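## Task

Rotate the yellow arch until it stands on its feet. It only counts if it stays that way without the robot supporting it. Release it and pull the grippers away at the end.

## Robot and tools

ROBOT. There are two arms, left_arm and right_arm, each with a parallel two-finger gripper. Each gripper's fingers point along its own +z axis and close along its own y axis. The reported gripper point sits between the finger pads, roughly 5 mm short of the tips. Joint ranges (rad), base to hand: waist -2.618 to 2.618, shoulder 0.000 to 3.140, elbow -2.967 to 0.000, forearm roll -1.745 to 1.745, wrist pitch -1.220 to 1.220, wrist roll -2.094 to 2.094. The elbow never fully straightens.

WORLD FRAME. Results report positions in metres and orientations as quaternions (w,x,y,z) in one shared frame. Its origin is on the table surface midway between the arms, +z is up, +x reaches out over the table, and left_arm sits toward +y. The names left and right do not refer to image sides. Reported hand positions can be somewhat off, more so at long reach.

THE 14-NUMBER ROW. Every motion argument is a single flat list of 14 numbers, each in [-1, 1], always covering both arms: left_arm dx, dy, dz, rx, ry, rz, opening, then right_arm dx, dy, dz, rx, ry, rz, opening. The first six per arm are an offset, not a pose, expressed in that gripper's own axes. 1.0 equals 0.6 m of travel or 180 degrees of turn; rx, ry, rz form one rotation vector. The offset is counted from the gripper pose printed in the most recent result that includes it (or, before any such result, and in any later call within the same reply, from where the arm is when the action begins). So zeros mean go back to that reference pose, not hold still. To keep an arm parked, send it the offset back to where it should be in the first call of a reply and zeros afterwards. Opening is absolute: +1 fully open (0.070 m), -1 closed; closing fully takes about 1.0 s or more.

TOOLS.
execute_actions: argument actions is a list with zero or one item. Empty list just reports the state. An item {"rows": [[14 numbers], ...], "steps": n} plays up to 15 rows, one per control step of 1/30 s (default 15 steps); if rows run out the last one repeats. Each row is measured from the same reference pose, not from the previous row. An item {"steps": n} with no rows waits up to 300 steps counted from the previous result, including reply time. Optional pictures (true/false) controls whether images come back. A rejected call sends nothing.
move: target is one 14-number row as above; speed is the path top speed in m/s, 0.002 to 0.5, default 0.25 (turning capped at twice that in rad/s). Both grippers travel straight toward their targets and finish together, taking 0.5 to 10 s; longer paths are cut off at 10 s. The opening is applied at the start. Paths ignore obstacles and the other arm, and the hand can trail, drift, or overshoot speed, especially with a nearly straight arm. Faster contact and aiming further past the contact push harder. The result adds a move: line giving the ending (done, off_target, moving, held, fault) plus limits: paced means the sent pose was clipped, held means a safety check blocked steps along the way (motion may then jump quickly). Distances from each target are also given.
wait: seconds from 0 to 10; nothing new is commanded.
zoom_image: camera is cam_high, cam_low, cam_left_wrist or cam_right_wrist; region is [x0, y0, x1, y1] in that camera's pixels from the top-left, no larger than 504 by 504. Image sizes: cam_high and cam_low 504x504, wrist cameras 616x616 (fisheye).
finished_scene: scene is the current scene's number; it ends the scene for good and the reply tells whether the goal held, then presents the next task.

CONTROL DETAILS. Each step, the commanded pose is limited to 70 mm and 16 degrees from the measured hand pose; position wins over orientation if both can't be met. A distant target may need several actions; after an action the arm only finishes its last clipped pose, so read the result and send the remainder. Joint speed tops out at 3 rad/s.

RESULT LINES. The state line lists each arm's position and quaternion. grip_measured is the measured finger opening on the command scale (each gripper off by up to about 1 mm, constant per scene); the last joint value is the opening in metres. To hold something, command about 0.04 below grip_measured for a firm grip, less for a light one. Pad force tops out near 20 N. A Hand target line shows where the controller is heading. HELD marks steps where part of the command was withheld; pose unreachable means the clearance check altered or blocked an arm's command. Joint torques are noisy, offset and nonzero even in free air. MOTOR HOT warns from 65 °C; at 80 °C that arm goes limp (OVER-TEMPERATURE FAULT), so avoid long loaded holds.

CAUTIONS. Never knock or place anything off the table. Do not let the arms collide or press on each other. Contact torque at a joint's load limit (waist, shoulder, elbow 20.9 N m; wrist joints 7.28 N m, though those motors only deliver about 4 N m) stops that arm for 10 s. Fast closing can squeeze too hard. Avoid drops, slips, slams and hard shoves; occasional outside tugs on held parts or pushes on loose ones can happen. Finish with the object resting on its own, grippers open and withdrawn.

Each tool is called after "Call:" by a JSON object that holds its "op" and its "data".

## Session

Call:
{"op": "execute_actions", "data": {"actions": []}}

Scene clock: 0.00 s of 6100.00 s.
left_arm: end_effector_position=(+0.4389, -0.0735, +0.1038) grip_measured=+1.00 end_effector_quat_wxyz=(+0.370, -0.235, +0.899, -0.021) | right_arm: end_effector_position=(+0.4606, -0.2827, +0.1513) grip_measured=+1.00 end_effector_quat_wxyz=(-0.189, +0.712, -0.676, +0.016)
Joint positions: left_arm=[-0.867  2.241 -1.844  0.803  1.047 -1.788  0.07 ] | right_arm=[ 0.063  1.891 -1.629  0.274  1.116 -1.695  0.07 ]
Joint torques (N m, as the arm reports them, + toward a larger angle): no reading
Motor temperatures (°C, as the motors report them): left_arm=[30 32 32 34 32 35] | right_arm=[32 30 34 34 38 31]
Hand target (left_arm): +0.439, -0.074, +0.104; +0.370, -0.235, +0.899, -0.021
Hand target (right_arm): +0.461, -0.283, +0.151; -0.189, +0.712, -0.676, +0.016
camera_calibration (this result's frames):
cam_left_wrist: T_world_to_cam=[[0.392436, -0.901153, 0.184166, -0.254143], [-0.900723, -0.41707, -0.121452, 0.374503], [0.186257, -0.11822, -0.975363, 0.132718], [0, 0, 0, 1]] pos_world=[0.412338, -0.0571379, 0.221737]
cam_right_wrist: T_world_to_cam=[[0.954019, 0.0125824, 0.299482, -0.481121], [-0.0970006, -0.932397, 0.348176, -0.269408], [0.283617, -0.361216, -0.888304, 0.0232548], [0, 0, 0, 1]] pos_world=[0.426271, -0.236742, 0.258546]

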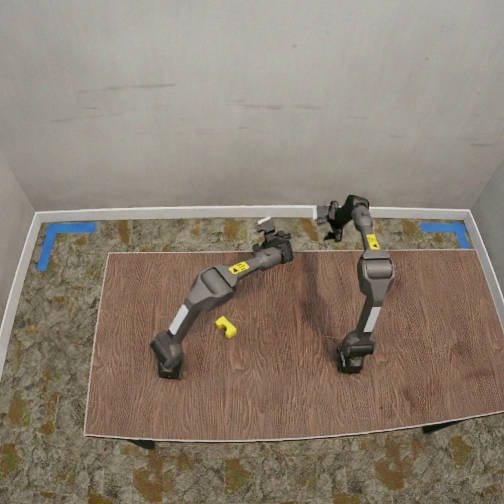

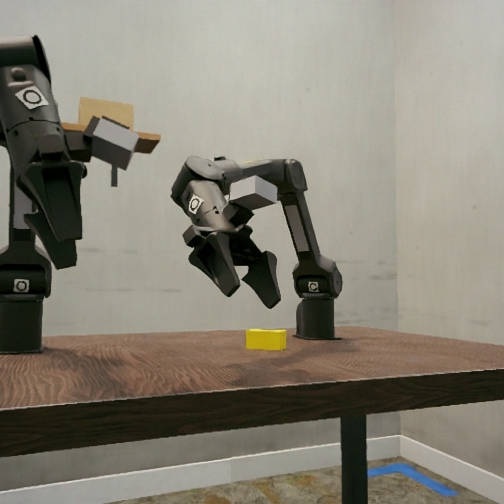

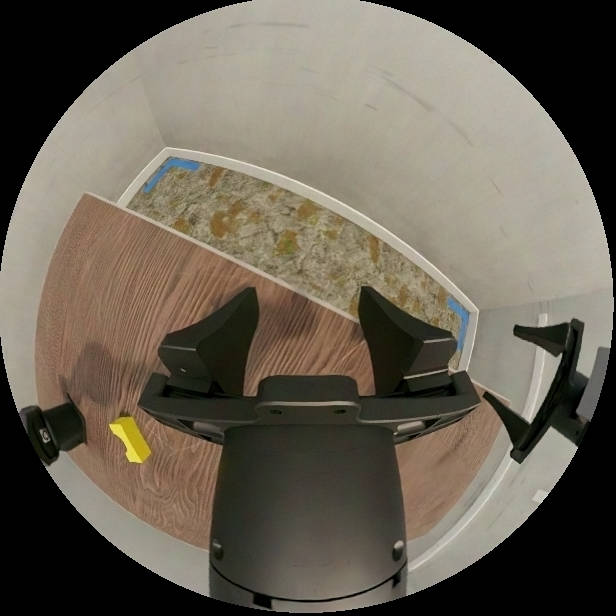

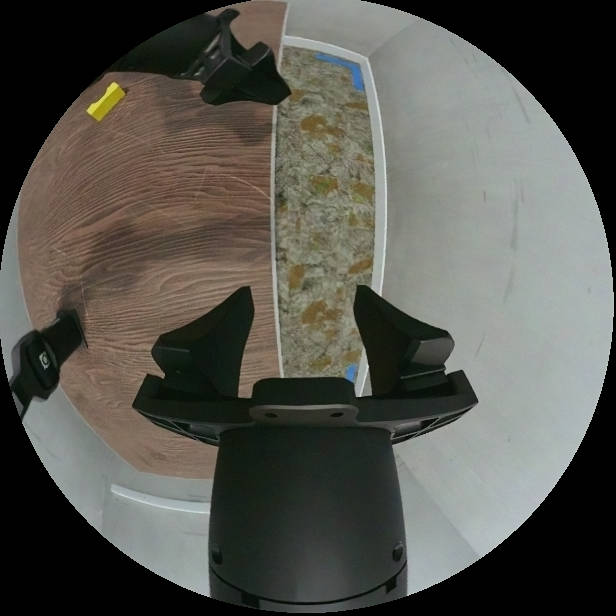

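Call:
{"op": "zoom_image", "data": {"camera": "cam_high", "region": [205, 308, 247, 345]}}

Call:
{"op": "zoom_image", "data": {"camera": "cam_low", "region": [236, 318, 296, 360]}}

Call:
{"op": "zoom_image", "data": {"camera": "cam_left_wrist", "region": [95, 405, 165, 475]}}

Call:
{"op": "zoom_image", "data": {"camera": "cam_right_wrist", "region": [75, 70, 140, 130]}}

Region (205, 308, 247, 345) of cam_high's 504x504 image, scaled by 12.000, with more detail than that image has; it fills the top 444 rows of this view, and the rest is white.

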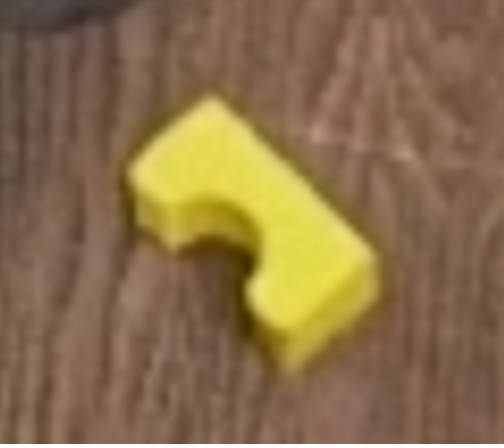

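Region (236, 318, 296, 360) of cam_low's 504x504 image, scaled by 8.400, with more detail than that image has; it fills the top 353 rows of this view, and the rest is white.

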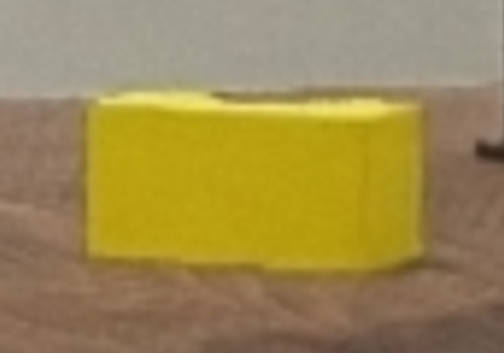

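Region (95, 405, 165, 475) of cam_left_wrist's 616x616 image, scaled by 7.200, with more detail than that image has.

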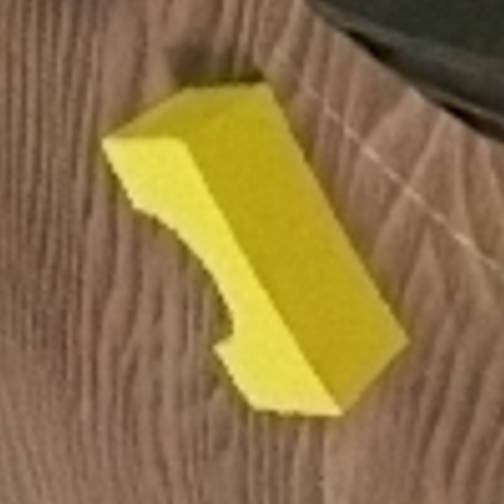

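Region (75, 70, 140, 130) of cam_right_wrist's 616x616 image, scaled by 7.754, with more detail than that image has; it fills the top 465 rows of this view, and the rest is white.

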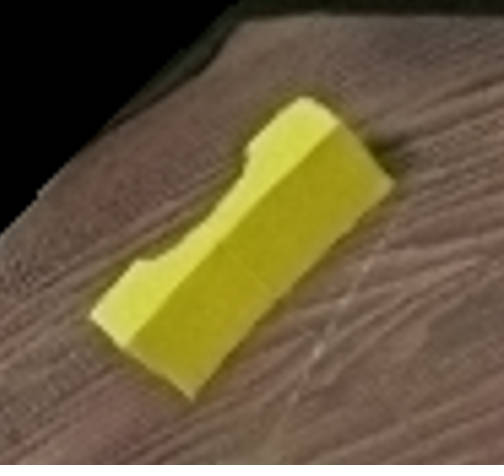

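Call:
{"op": "move", "data": {"target": [0.2413, 0.4403, -0.2335, 0.0373, 0.3146, 0.4185, 1, 0, 0, 0, 0, 0, 0, 1], "speed": 0.4}}

Call:
{"op": "zoom_image", "data": {"camera": "cam_left_wrist", "region": [230, 220, 390, 350]}}

Scene clock: 20.80 s of 6100.00 s.
left_arm: end_effector_position=(+0.1458, +0.0742, +0.0549) grip_measured=+1.00 end_effector_quat_wxyz=(-0.117, +0.394, +0.911, +0.047) | right_arm: end_effector_position=(+0.4606, -0.2827, +0.1513) grip_measured=+1.00 end_effector_quat_wxyz=(-0.189, +0.712, -0.676, +0.016)
Joint positions: left_arm=[-0.872  1.658 -0.935 -0.039  1.185 -0.103  0.07 ] | right_arm=[ 0.063  1.891 -1.629  0.274  1.116 -1.695  0.07 ]
Joint torques (N m, as the arm reports them, + toward a larger angle): left_arm=[ 0.48 -3.88 -2.17  0.1   0.11 -0.35] | right_arm=[ 0.07 -6.8  -4.77  0.33 -0.22  0.04]
Motor temperatures (°C, as the motors report them): left_arm=[30 33 32 35 32 35] | right_arm=[32 31 34 34 38 31]
Hand target (left_arm): +0.146, +0.074, +0.055; -0.116, +0.393, +0.911, +0.047
Hand target (right_arm): +0.461, -0.283, +0.151; -0.189, +0.712, -0.676, +0.016
Off the commanded pose (left_arm): 0.005 m, 1 deg.
Off the commanded pose (right_arm): 0.000 m, 0 deg.
After step 90, 15.33 s passed at rest.
move: off_target (left_arm)
camera_calibration (this result's frames):
cam_left_wrist: T_world_to_cam=[[-0.751163, -0.660094, 0.00548872, 0.161696], [-0.424393, 0.489278, 0.761904, -0.0189618], [-0.505614, 0.569984, -0.647667, 0.18887], [0, 0, 0, 1]] pos_world=[0.208908, 0.00835944, 0.135884]
cam_right_wrist: T_world_to_cam=[[0.954019, 0.0125827, 0.299482, -0.481121], [-0.0970003, -0.932397, 0.348176, -0.269408], [0.283617, -0.361216, -0.888304, 0.0232548], [0, 0, 0, 1]] pos_world=[0.426271, -0.236742, 0.258546]

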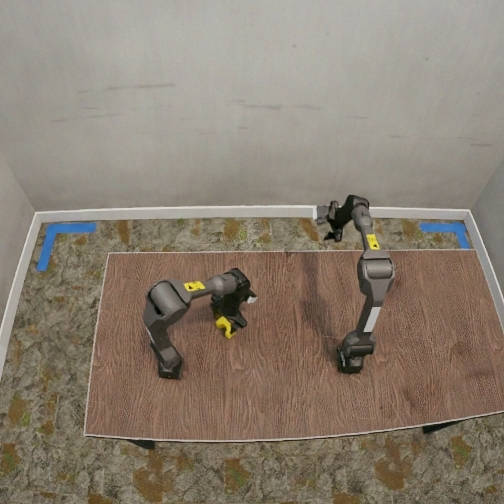

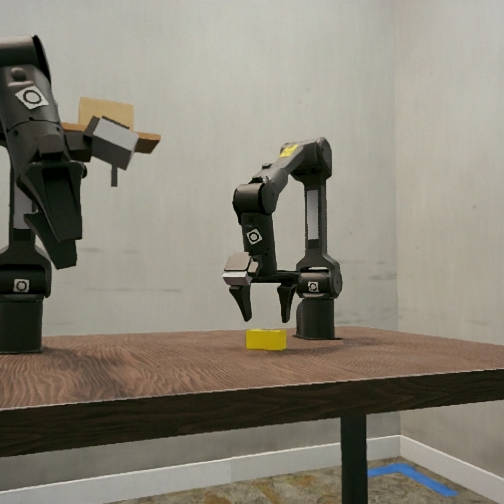

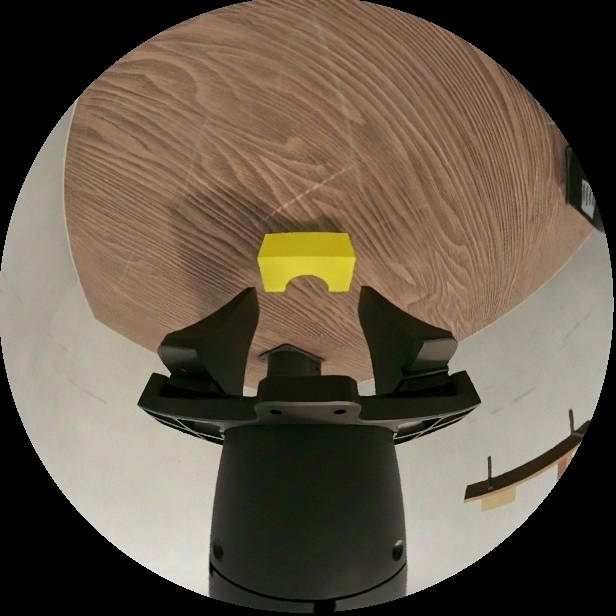

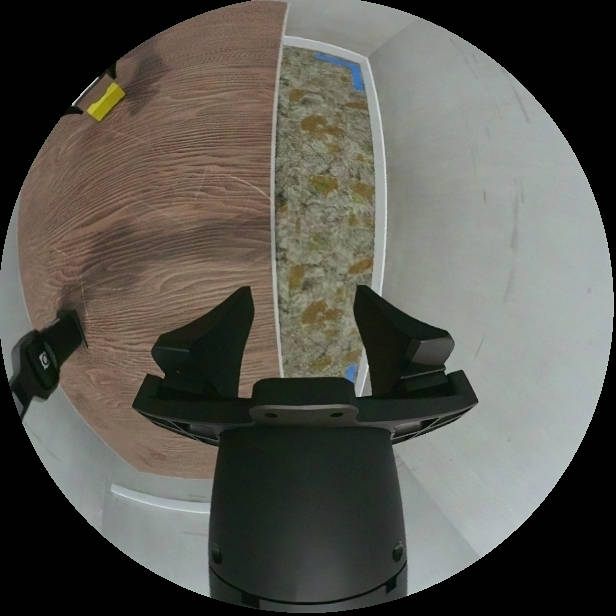

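Region (230, 220, 390, 350) of cam_left_wrist's 616x616 image, scaled by 3.150, with more detail than that image has; it fills the top 410 rows of this view, and the rest is white.

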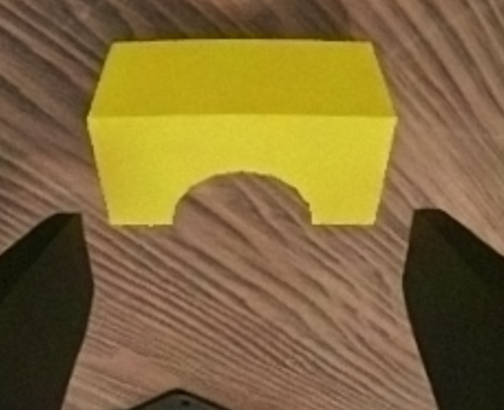

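Call:
{"op": "move", "data": {"target": [-0.0203, 0.002, 0.0154, 0, 0, 0.0055, 1, 0, 0, 0, 0, 0, 0, 1], "speed": 0.06}}

Call:
{"op": "zoom_image", "data": {"camera": "cam_left_wrist", "region": [230, 230, 390, 350]}}

Scene clock: 32.00 s of 6100.00 s.
left_arm: end_effector_position=(+0.1533, +0.0683, +0.0424) grip_measured=+1.00 end_effector_quat_wxyz=(-0.117, +0.402, +0.907, +0.046) | right_arm: end_effector_position=(+0.4606, -0.2827, +0.1513) grip_measured=+1.00 end_effector_quat_wxyz=(-0.189, +0.712, -0.676, +0.016)
Joint positions: left_arm=[-0.864  1.712 -0.947 -0.037  1.144 -0.076  0.07 ] | right_arm=[ 0.063  1.891 -1.629  0.274  1.116 -1.695  0.07 ]
Joint torques (N m, as the arm reports them, + toward a larger angle): left_arm=[ 0.86 -3.23 -2.67  0.06  0.37  0.05] | right_arm=[ 0.11 -6.79 -4.77  0.33 -0.21  0.04]
Motor temperatures (°C, as the motors report them): left_arm=[30 33 32 34 32 35] | right_arm=[32 31 34 34 38 31]
Hand target (left_arm): +0.153, +0.068, +0.043; -0.117, +0.402, +0.907, +0.046
Hand target (right_arm): +0.461, -0.283, +0.151; -0.189, +0.712, -0.676, +0.016
Off the commanded pose (left_arm): 0.001 m, 0 deg.
Off the commanded pose (right_arm): 0.000 m, 0 deg.
After step 90, 7.50 s passed at rest.
move: done
camera_calibration (this result's frames):
cam_left_wrist: T_world_to_cam=[[-0.762178, -0.647295, 0.00967922, 0.16409], [-0.413679, 0.49849, 0.761825, -0.00569051], [-0.497951, 0.576642, -0.64771, 0.186339], [0, 0, 0, 1]] pos_world=[0.2155, 0.00160032, 0.123441]
cam_right_wrist: T_world_to_cam=[[0.954019, 0.0125826, 0.299482, -0.481121], [-0.0970005, -0.932397, 0.348176, -0.269408], [0.283617, -0.361216, -0.888304, 0.0232547], [0, 0, 0, 1]] pos_world=[0.426271, -0.236742, 0.258546]

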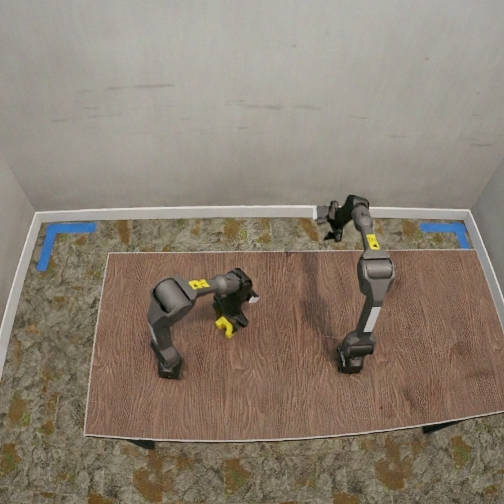

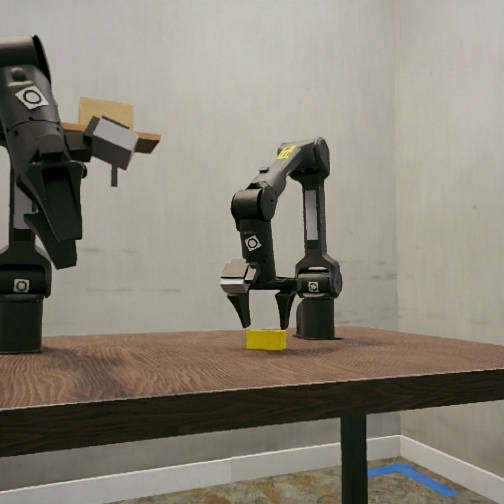

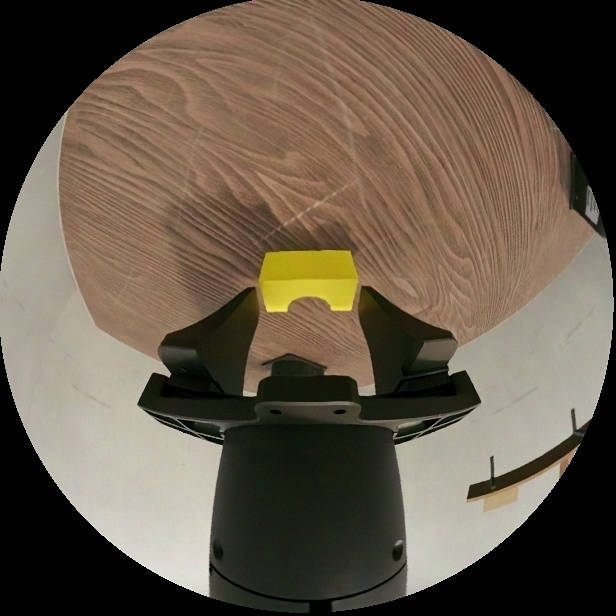

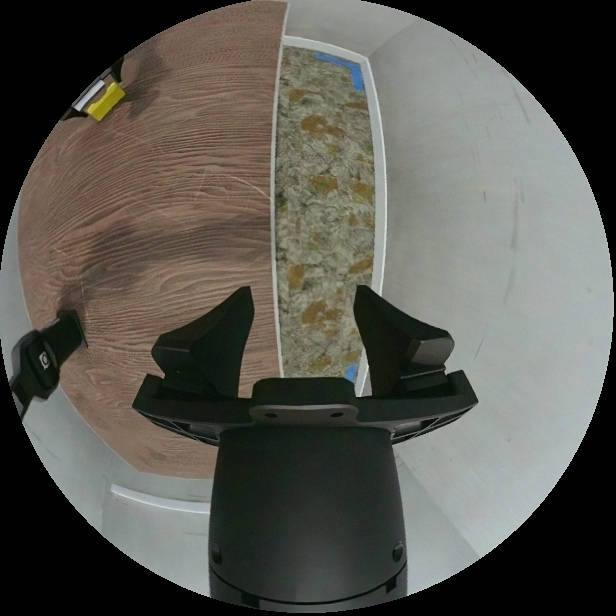

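Region (230, 230, 390, 350) of cam_left_wrist's 616x616 image, scaled by 3.150, with more detail than that image has; it fills the top 378 rows of this view, and the rest is white.

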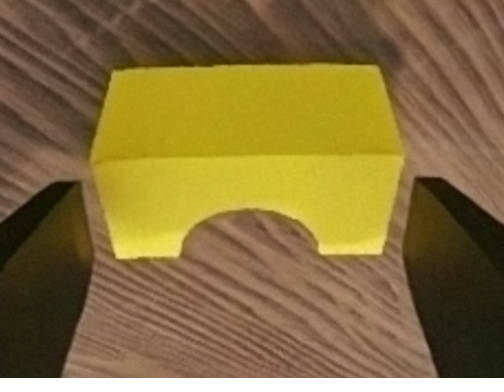

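Call:
{"op": "move", "data": {"target": [-0.009, 0, 0.0348, 0, 0.011, 0, 1, 0, 0, 0, 0, 0, 0, 1], "speed": 0.05}}

Call:
{"op": "execute_actions", "data": {"actions": [{"rows": [[0,0,0,0,0,0,0.96,0,0,0,0,0,0,1],[0,0,0,0,0,0,0.93,0,0,0,0,0,0,1],[0,0,0,0,0,0,0.91,0,0,0,0,0,0,1],[0,0,0,0,0,0,0.89,0,0,0,0,0,0,1],[0,0,0,0,0,0,0.87,0,0,0,0,0,0,1],[0,0,0,0,0,0,0.85,0,0,0,0,0,0,1],[0,0,0,0,0,0,0.83,0,0,0,0,0,0,1]], "steps": 13}]}}

Scene clock: 34.47 s of 6100.00 s.
left_arm: end_effector_position=(+0.1530, +0.0685, +0.0203) grip_measured=+1.00 end_effector_quat_wxyz=(-0.133, +0.401, +0.905, +0.053) | right_arm: end_effector_position=(+0.4606, -0.2827, +0.1513) grip_measured=+1.00 end_effector_quat_wxyz=(-0.189, +0.712, -0.676, +0.016)
Joint positions: left_arm=[-0.862  1.786 -0.934 -0.042  1.092 -0.069  0.07 ] | right_arm=[ 0.063  1.891 -1.629  0.274  1.116 -1.695  0.07 ]
Joint torques (N m, as the arm reports them, + toward a larger angle): left_arm=[ 0.96 -4.04 -1.18 -0.17  0.4   0.2 ] | right_arm=[ 0.12 -6.79 -4.82  0.34 -0.21  0.04]
Motor temperatures (°C, as the motors report them): left_arm=[30 33 32 34 32 35] | right_arm=[32 31 34 34 38 31]
Hand target (left_arm): +0.153, +0.068, +0.021; -0.133, +0.401, +0.905, +0.053
Hand target (right_arm): +0.461, -0.283, +0.151; -0.189, +0.712, -0.676, +0.016
Off the commanded pose (left_arm): 0.001 m, 0 deg.
Off the commanded pose (right_arm): 0.000 m, 0 deg.
move: done
camera_calibration (this result's frames):
cam_left_wrist: T_world_to_cam=[[-0.762024, -0.647455, 0.0110451, 0.16414], [-0.395042, 0.478325, 0.784313, 0.00906091], [-0.513091, 0.593302, -0.620267, 0.172318], [0, 0, 0, 1]] pos_world=[0.217072, -0.000297518, 0.0979634]
cam_right_wrist: T_world_to_cam=[[0.954019, 0.0125826, 0.299482, -0.481121], [-0.0970005, -0.932397, 0.348176, -0.269408], [0.283617, -0.361216, -0.888304, 0.0232547], [0, 0, 0, 1]] pos_world=[0.426271, -0.236742, 0.258546]

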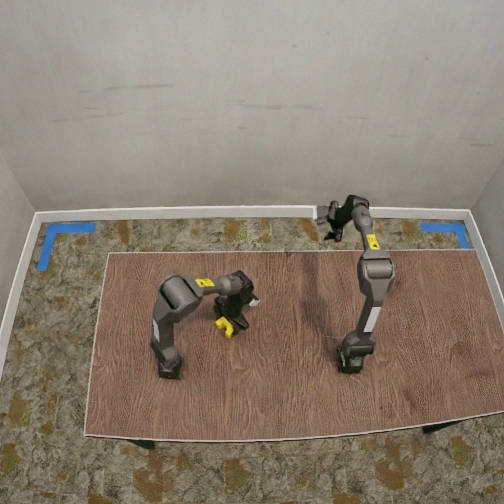

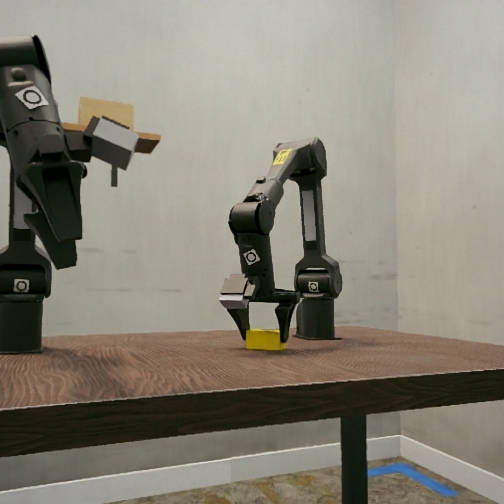

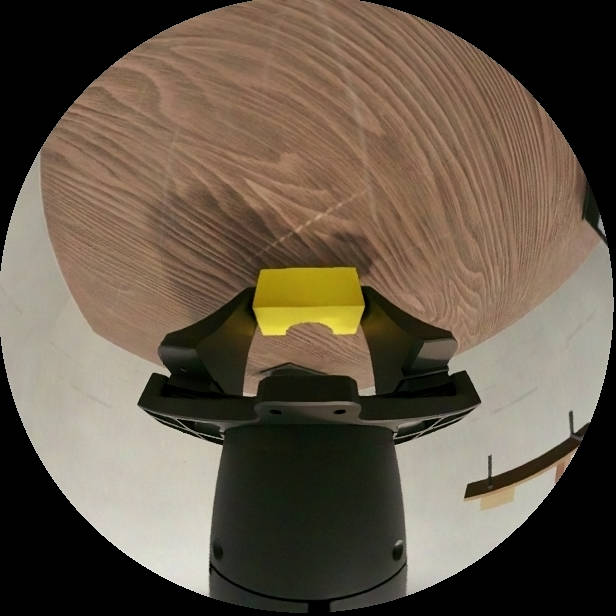

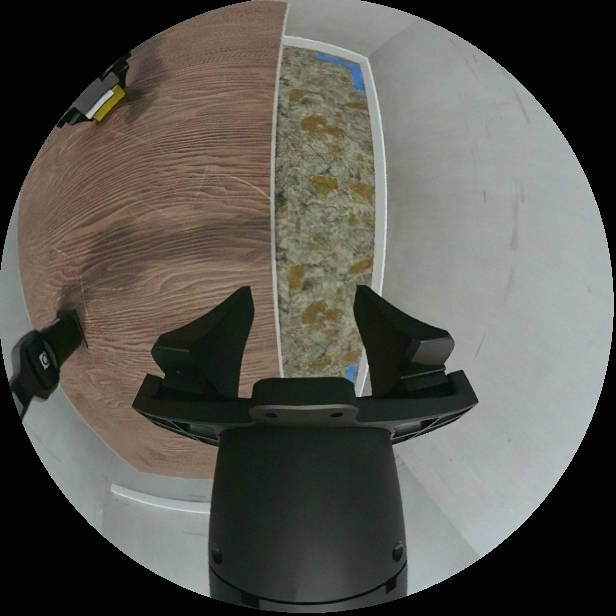

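Scene clock: 34.90 s of 6100.00 s.
left_arm: end_effector_position=(+0.1530, +0.0685, +0.0202) grip_measured=+0.89 end_effector_quat_wxyz=(-0.133, +0.401, +0.905, +0.053) | right_arm: end_effector_position=(+0.4606, -0.2827, +0.1513) grip_measured=+1.00 end_effector_quat_wxyz=(-0.189, +0.712, -0.676, +0.016)
Joint positions: left_arm=[-0.862  1.786 -0.934 -0.042  1.092 -0.069  0.066] | right_arm=[ 0.063  1.891 -1.629  0.274  1.116 -1.695  0.07 ]
Joint torques (N m, as the arm reports them, + toward a larger angle): left_arm=[ 0.92 -3.54 -1.07 -0.17  0.29  0.18] | right_arm=[ 0.09 -6.8  -4.81  0.34 -0.22  0.03]
Motor temperatures (°C, as the motors report them): left_arm=[30 33 32 34 32 35] | right_arm=[32 31 34 34 38 31]
Hand target (left_arm): +0.153, +0.068, +0.020; -0.133, +0.401, +0.905, +0.053
Hand target (right_arm): +0.461, -0.283, +0.151; -0.189, +0.712, -0.676, +0.016
Off the commanded pose (left_arm): 0.000 m, 0 deg.
Off the commanded pose (right_arm): 0.000 m, 0 deg.
Steps of this call (steps 1 to 13: all 13 steps of this action). Readings (end_effector_position):
1: left_arm (+0.1530, +0.0685, +0.0202) | right_arm (+0.4606, -0.2827, +0.1513)
2: left_arm (+0.1530, +0.0685, +0.0202) | right_arm (+0.4606, -0.2827, +0.1513)
4: left_arm (+0.1530, +0.0685, +0.0202) | right_arm (+0.4606, -0.2827, +0.1513)
8: left_arm (+0.1530, +0.0685, +0.0202) | right_arm (+0.4606, -0.2827, +0.1513)
13: the state above
camera_calibration (this result's frames):
cam_left_wrist: T_world_to_cam=[[-0.762019, -0.647461, 0.0110391, 0.164142], [-0.394954, 0.47821, 0.784428, 0.00905185], [-0.513165, 0.593389, -0.620122, 0.172284], [0, 0, 0, 1]] pos_world=[0.217064, -0.000285005, 0.0979247]
cam_right_wrist: T_world_to_cam=[[0.954019, 0.0125828, 0.299482, -0.481121], [-0.0970003, -0.932397, 0.348176, -0.269408], [0.283617, -0.361216, -0.888304, 0.0232546], [0, 0, 0, 1]] pos_world=[0.426271, -0.236742, 0.258546]

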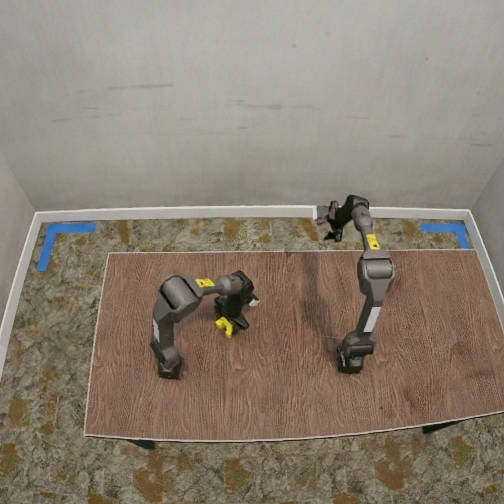

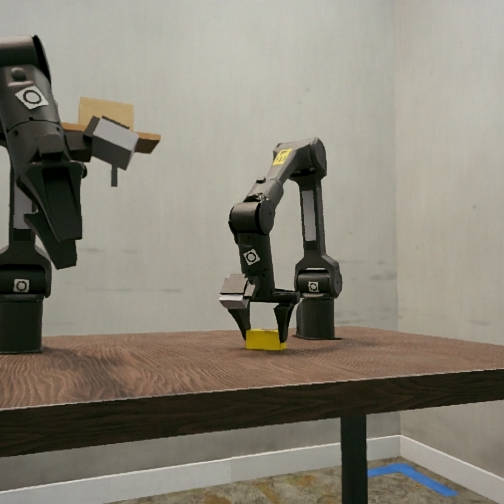

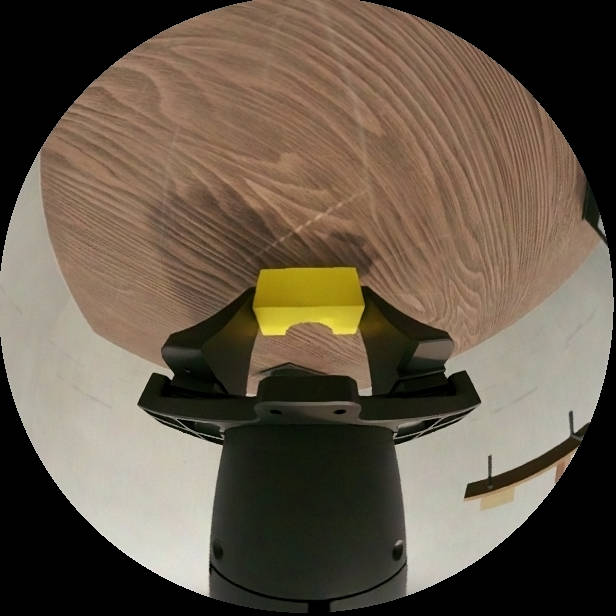

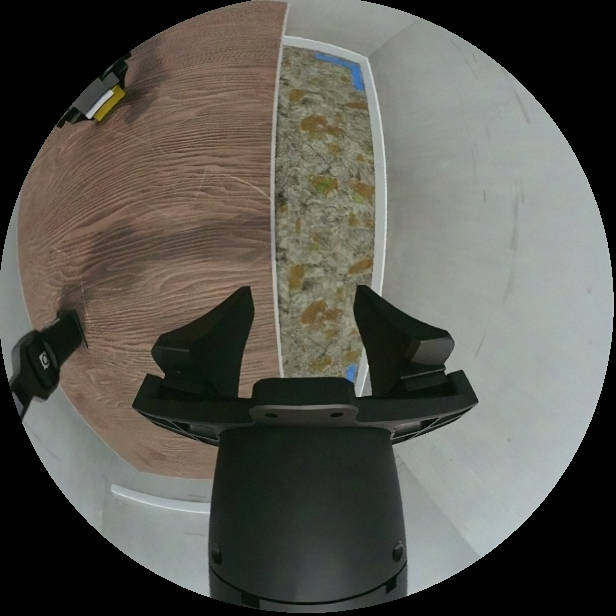

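Call:
{"op": "move", "data": {"target": [0.0165, -0.0006, -0.056, -0.0092, -0.0911, 0.0398, 0.845, 0, 0, 0, 0, 0, 0, 1], "speed": 0.25}}

Call:
{"op": "move", "data": {"target": [-0.425, 0, 0.025, 0, -0.409, 0, 0.845, 0, 0, 0, 0, 0, 0, 1], "speed": 0.35}}

Scene clock: 40.30 s of 6100.00 s.
left_arm: end_effector_position=(+0.1530, +0.0678, +0.0568) grip_measured=+0.89 end_effector_quat_wxyz=(+0.001, +0.462, +0.887, +0.001) | right_arm: end_effector_position=(+0.4606, -0.2827, +0.1513) grip_measured=+1.00 end_effector_quat_wxyz=(-0.189, +0.712, -0.676, +0.016)
Joint positions: left_arm=[-0.901  1.492 -0.78   0.004  0.946 -0.008  0.066] | right_arm=[ 0.063  1.891 -1.629  0.274  1.116 -1.695  0.07 ]
Joint torques (N m, as the arm reports them, + toward a larger angle): left_arm=[-0.06 -1.68 -1.93  0.02  0.04 -0.01] | right_arm=[ 0.1  -6.8  -4.79  0.33 -0.21  0.04]
Motor temperatures (°C, as the motors report them): left_arm=[30 33 32 34 32 35] | right_arm=[32 31 34 34 38 31]
Hand target (left_arm): +0.153, +0.068, +0.057; +0.000, +0.462, +0.887, +0.002
Hand target (right_arm): +0.461, -0.283, +0.151; -0.189, +0.712, -0.676, +0.016
Off the commanded pose (left_arm): 0.002 m, 0 deg.
Off the commanded pose (right_arm): 0.000 m, 0 deg.
After step 90, 1.47 s passed at rest.
move: done
camera_calibration (this result's frames):
cam_left_wrist: T_world_to_cam=[[-0.838385, -0.544948, -0.0119592, 0.169404], [-0.451085, 0.681329, 0.576466, -0.0126786], [-0.305996, 0.488695, -0.817033, 0.182001], [0, 0, 0, 1]] pos_world=[0.191999, 0.0120117, 0.158036]
cam_right_wrist: T_world_to_cam=[[0.954019, 0.0125827, 0.299482, -0.481121], [-0.0970003, -0.932397, 0.348176, -0.269408], [0.283617, -0.361216, -0.888304, 0.0232547], [0, 0, 0, 1]] pos_world=[0.426271, -0.236742, 0.258546]

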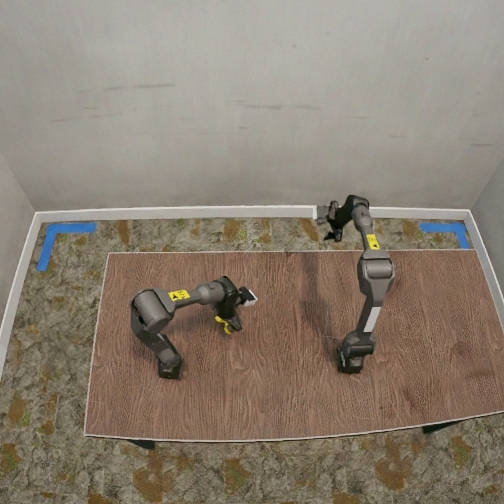

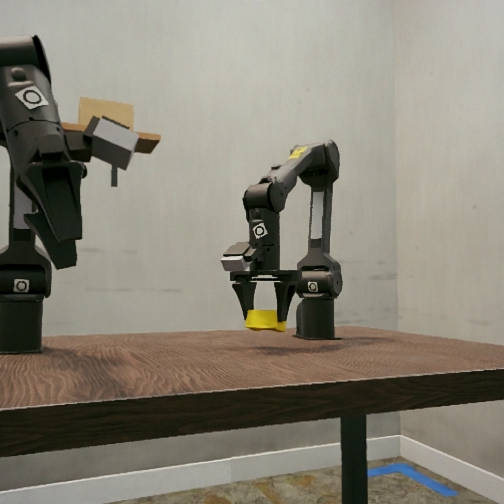

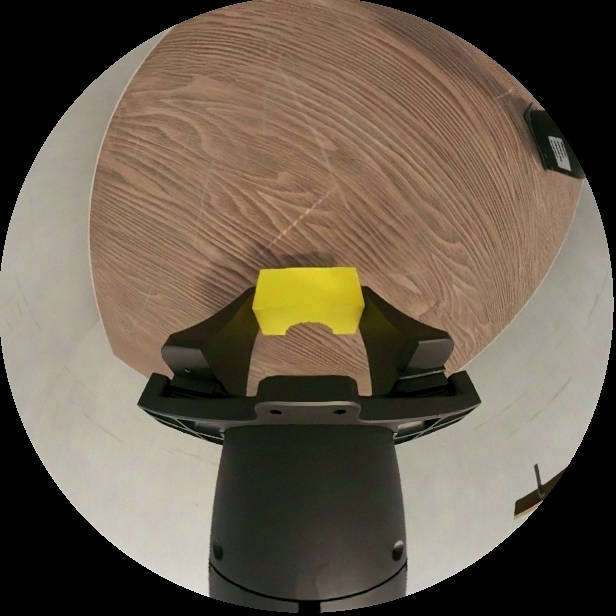

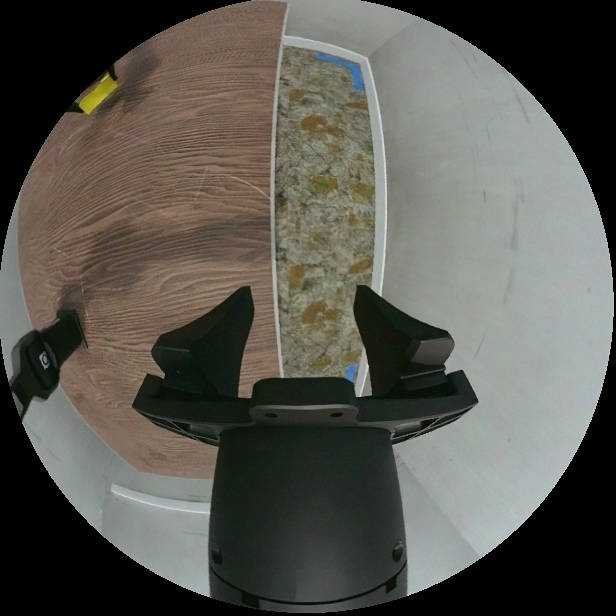

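Scene clock: 42.90 s of 6100.00 s.
left_arm: end_effector_position=(+0.3002, -0.1372, +0.0395) grip_measured=+0.89 end_effector_quat_wxyz=(+0.535, +0.371, +0.710, -0.269) | right_arm: end_effector_position=(+0.4606, -0.2827, +0.1513) grip_measured=+1.00 end_effector_quat_wxyz=(-0.189, +0.712, -0.676, +0.016)
Joint positions: left_arm=[-0.896  2.146 -0.749 -0.016 -1.022  0.02   0.066] | right_arm=[ 0.063  1.891 -1.629  0.274  1.116 -1.695  0.07 ]
Joint torques (N m, as the arm reports them, + toward a larger angle): left_arm=[-0.25 -5.72 -2.14 -0.15 -1.32 -0.05] | right_arm=[ 0.09 -6.82 -4.79  0.34 -0.21  0.04]
Motor temperatures (°C, as the motors report them): left_arm=[30 33 32 34 32 35] | right_arm=[32 31 34 34 38 31]
Hand target (left_arm): +0.300, -0.137, +0.040; +0.535, +0.371, +0.709, -0.269
Hand target (right_arm): +0.461, -0.283, +0.151; -0.189, +0.712, -0.676, +0.016
Off the commanded pose (left_arm): 0.005 m, 1 deg.
Off the commanded pose (right_arm): 0.000 m, 0 deg.
move: off_target (left_arm)
camera_calibration (this result's frames):
cam_left_wrist: T_world_to_cam=[[-0.814285, -0.578356, -0.0494421, 0.170515], [-0.429044, 0.657052, -0.619842, 0.240692], [0.390975, -0.483515, -0.783168, -0.0308329], [0, 0, 0, 1]] pos_world=[0.25417, -0.074437, 0.133474]
cam_right_wrist: T_world_to_cam=[[0.954019, 0.0125826, 0.299482, -0.481121], [-0.0970005, -0.932397, 0.348176, -0.269408], [0.283617, -0.361216, -0.888304, 0.0232546], [0, 0, 0, 1]] pos_world=[0.426271, -0.236742, 0.258546]

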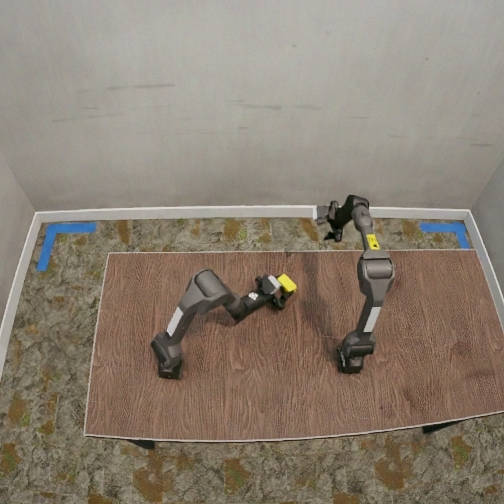

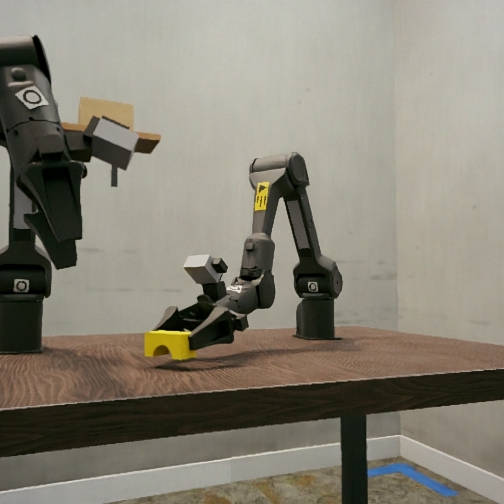

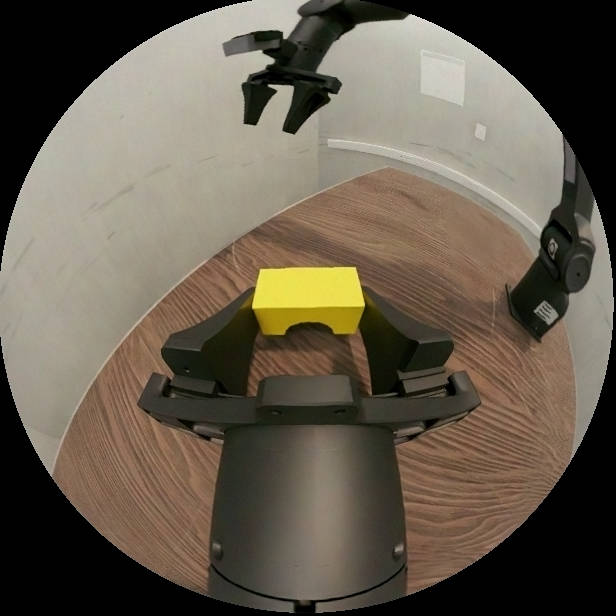

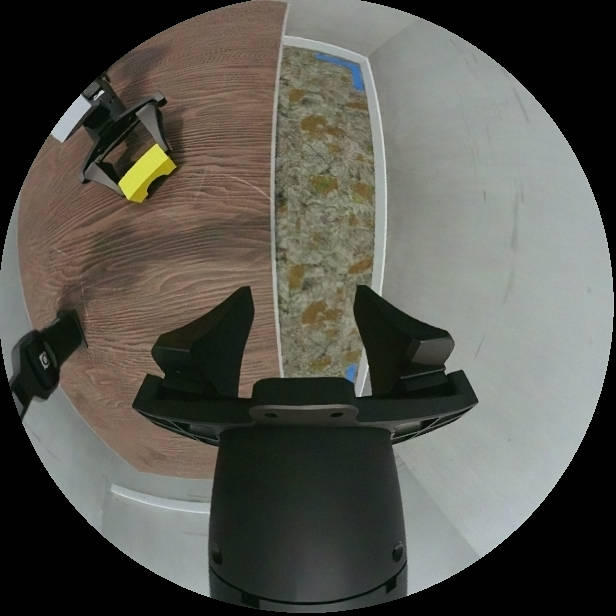

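Call:
{"op": "zoom_image", "data": {"camera": "cam_low", "region": [130, 305, 250, 385]}}

Call:
{"op": "zoom_image", "data": {"camera": "cam_left_wrist", "region": [230, 250, 390, 360]}}

Region (130, 305, 250, 385) of cam_low's 504x504 image, scaled by 4.200, with more detail than that image has.

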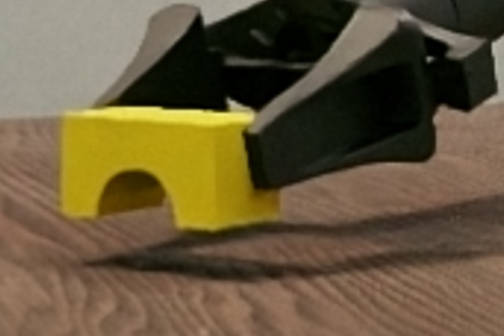

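Region (230, 250, 390, 360) of cam_left_wrist's 616x616 image, scaled by 3.150, with more detail than that image has; it fills the top 346 rows of this view, and the rest is white.

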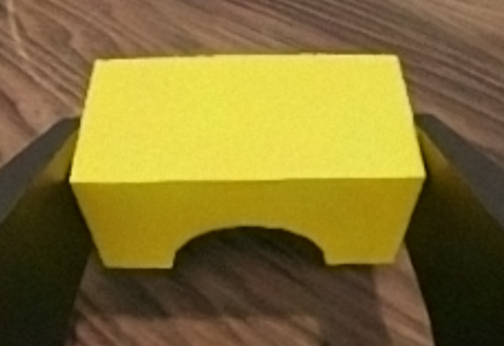

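Call:
{"op": "move", "data": {"target": [0.024, 0, 0.0071, 0, 0, -0.005, 0.845, 0, 0, 0, 0, 0, 0, 1], "speed": 0.03}}

Call:
{"op": "zoom_image", "data": {"camera": "cam_low", "region": [130, 325, 220, 385]}}

Scene clock: 50.50 s of 6100.00 s.
left_arm: end_effector_position=(+0.3000, -0.1370, +0.0241) grip_measured=+0.89 end_effector_quat_wxyz=(+0.532, +0.366, +0.713, -0.273) | right_arm: end_effector_position=(+0.4606, -0.2827, +0.1513) grip_measured=+1.00 end_effector_quat_wxyz=(-0.189, +0.712, -0.676, +0.016)
Joint positions: left_arm=[-0.896  2.204 -0.755 -0.015 -1.074  0.003  0.066] | right_arm=[ 0.063  1.891 -1.629  0.274  1.116 -1.695  0.07 ]
Joint torques (N m, as the arm reports them, + toward a larger angle): left_arm=[ 0.08 -5.07 -1.93  0.13 -1.06 -0.24] | right_arm=[ 0.12 -6.78 -4.78  0.34 -0.22  0.04]
Motor temperatures (°C, as the motors report them): left_arm=[30 33 32 34 33 35] | right_arm=[32 31 34 34 38 31]
Hand target (left_arm): +0.300, -0.137, +0.024; +0.533, +0.366, +0.713, -0.273
Hand target (right_arm): +0.461, -0.283, +0.151; -0.189, +0.712, -0.676, +0.016
Off the commanded pose (left_arm): 0.001 m, 0 deg.
Off the commanded pose (right_arm): 0.000 m, 0 deg.
After step 90, 3.87 s passed at rest.
move: done
camera_calibration (this result's frames):
cam_left_wrist: T_world_to_cam=[[-0.812231, -0.582336, -0.0341392, 0.1682], [-0.439791, 0.649759, -0.619997, 0.233127], [0.383229, -0.488567, -0.783861, -0.0411176], [0, 0, 0, 1]] pos_world=[0.254902, -0.0736159, 0.11805]
cam_right_wrist: T_world_to_cam=[[0.954019, 0.0125826, 0.299482, -0.481121], [-0.0970005, -0.932397, 0.348176, -0.269408], [0.283617, -0.361216, -0.888304, 0.0232546], [0, 0, 0, 1]] pos_world=[0.426271, -0.236742, 0.258546]

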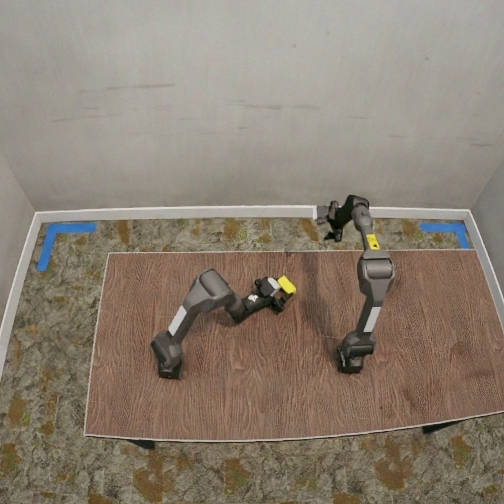

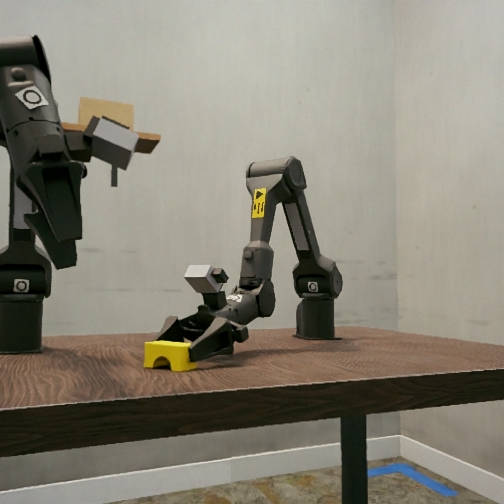

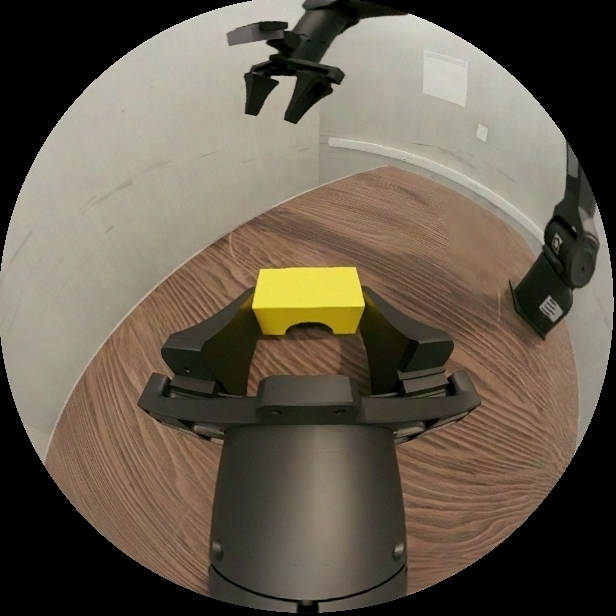

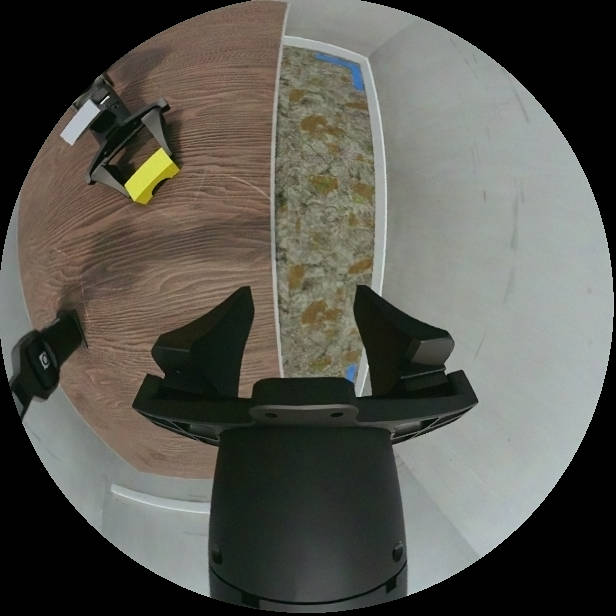

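Region (130, 325, 220, 385) of cam_low's 504x504 image, scaled by 5.600, with more detail than that image has.

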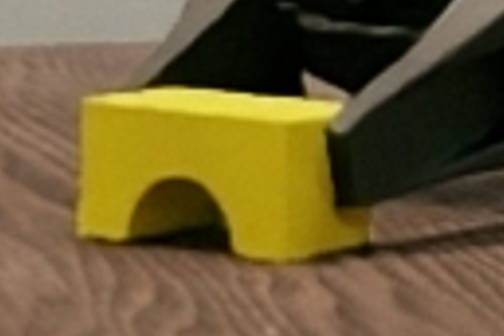

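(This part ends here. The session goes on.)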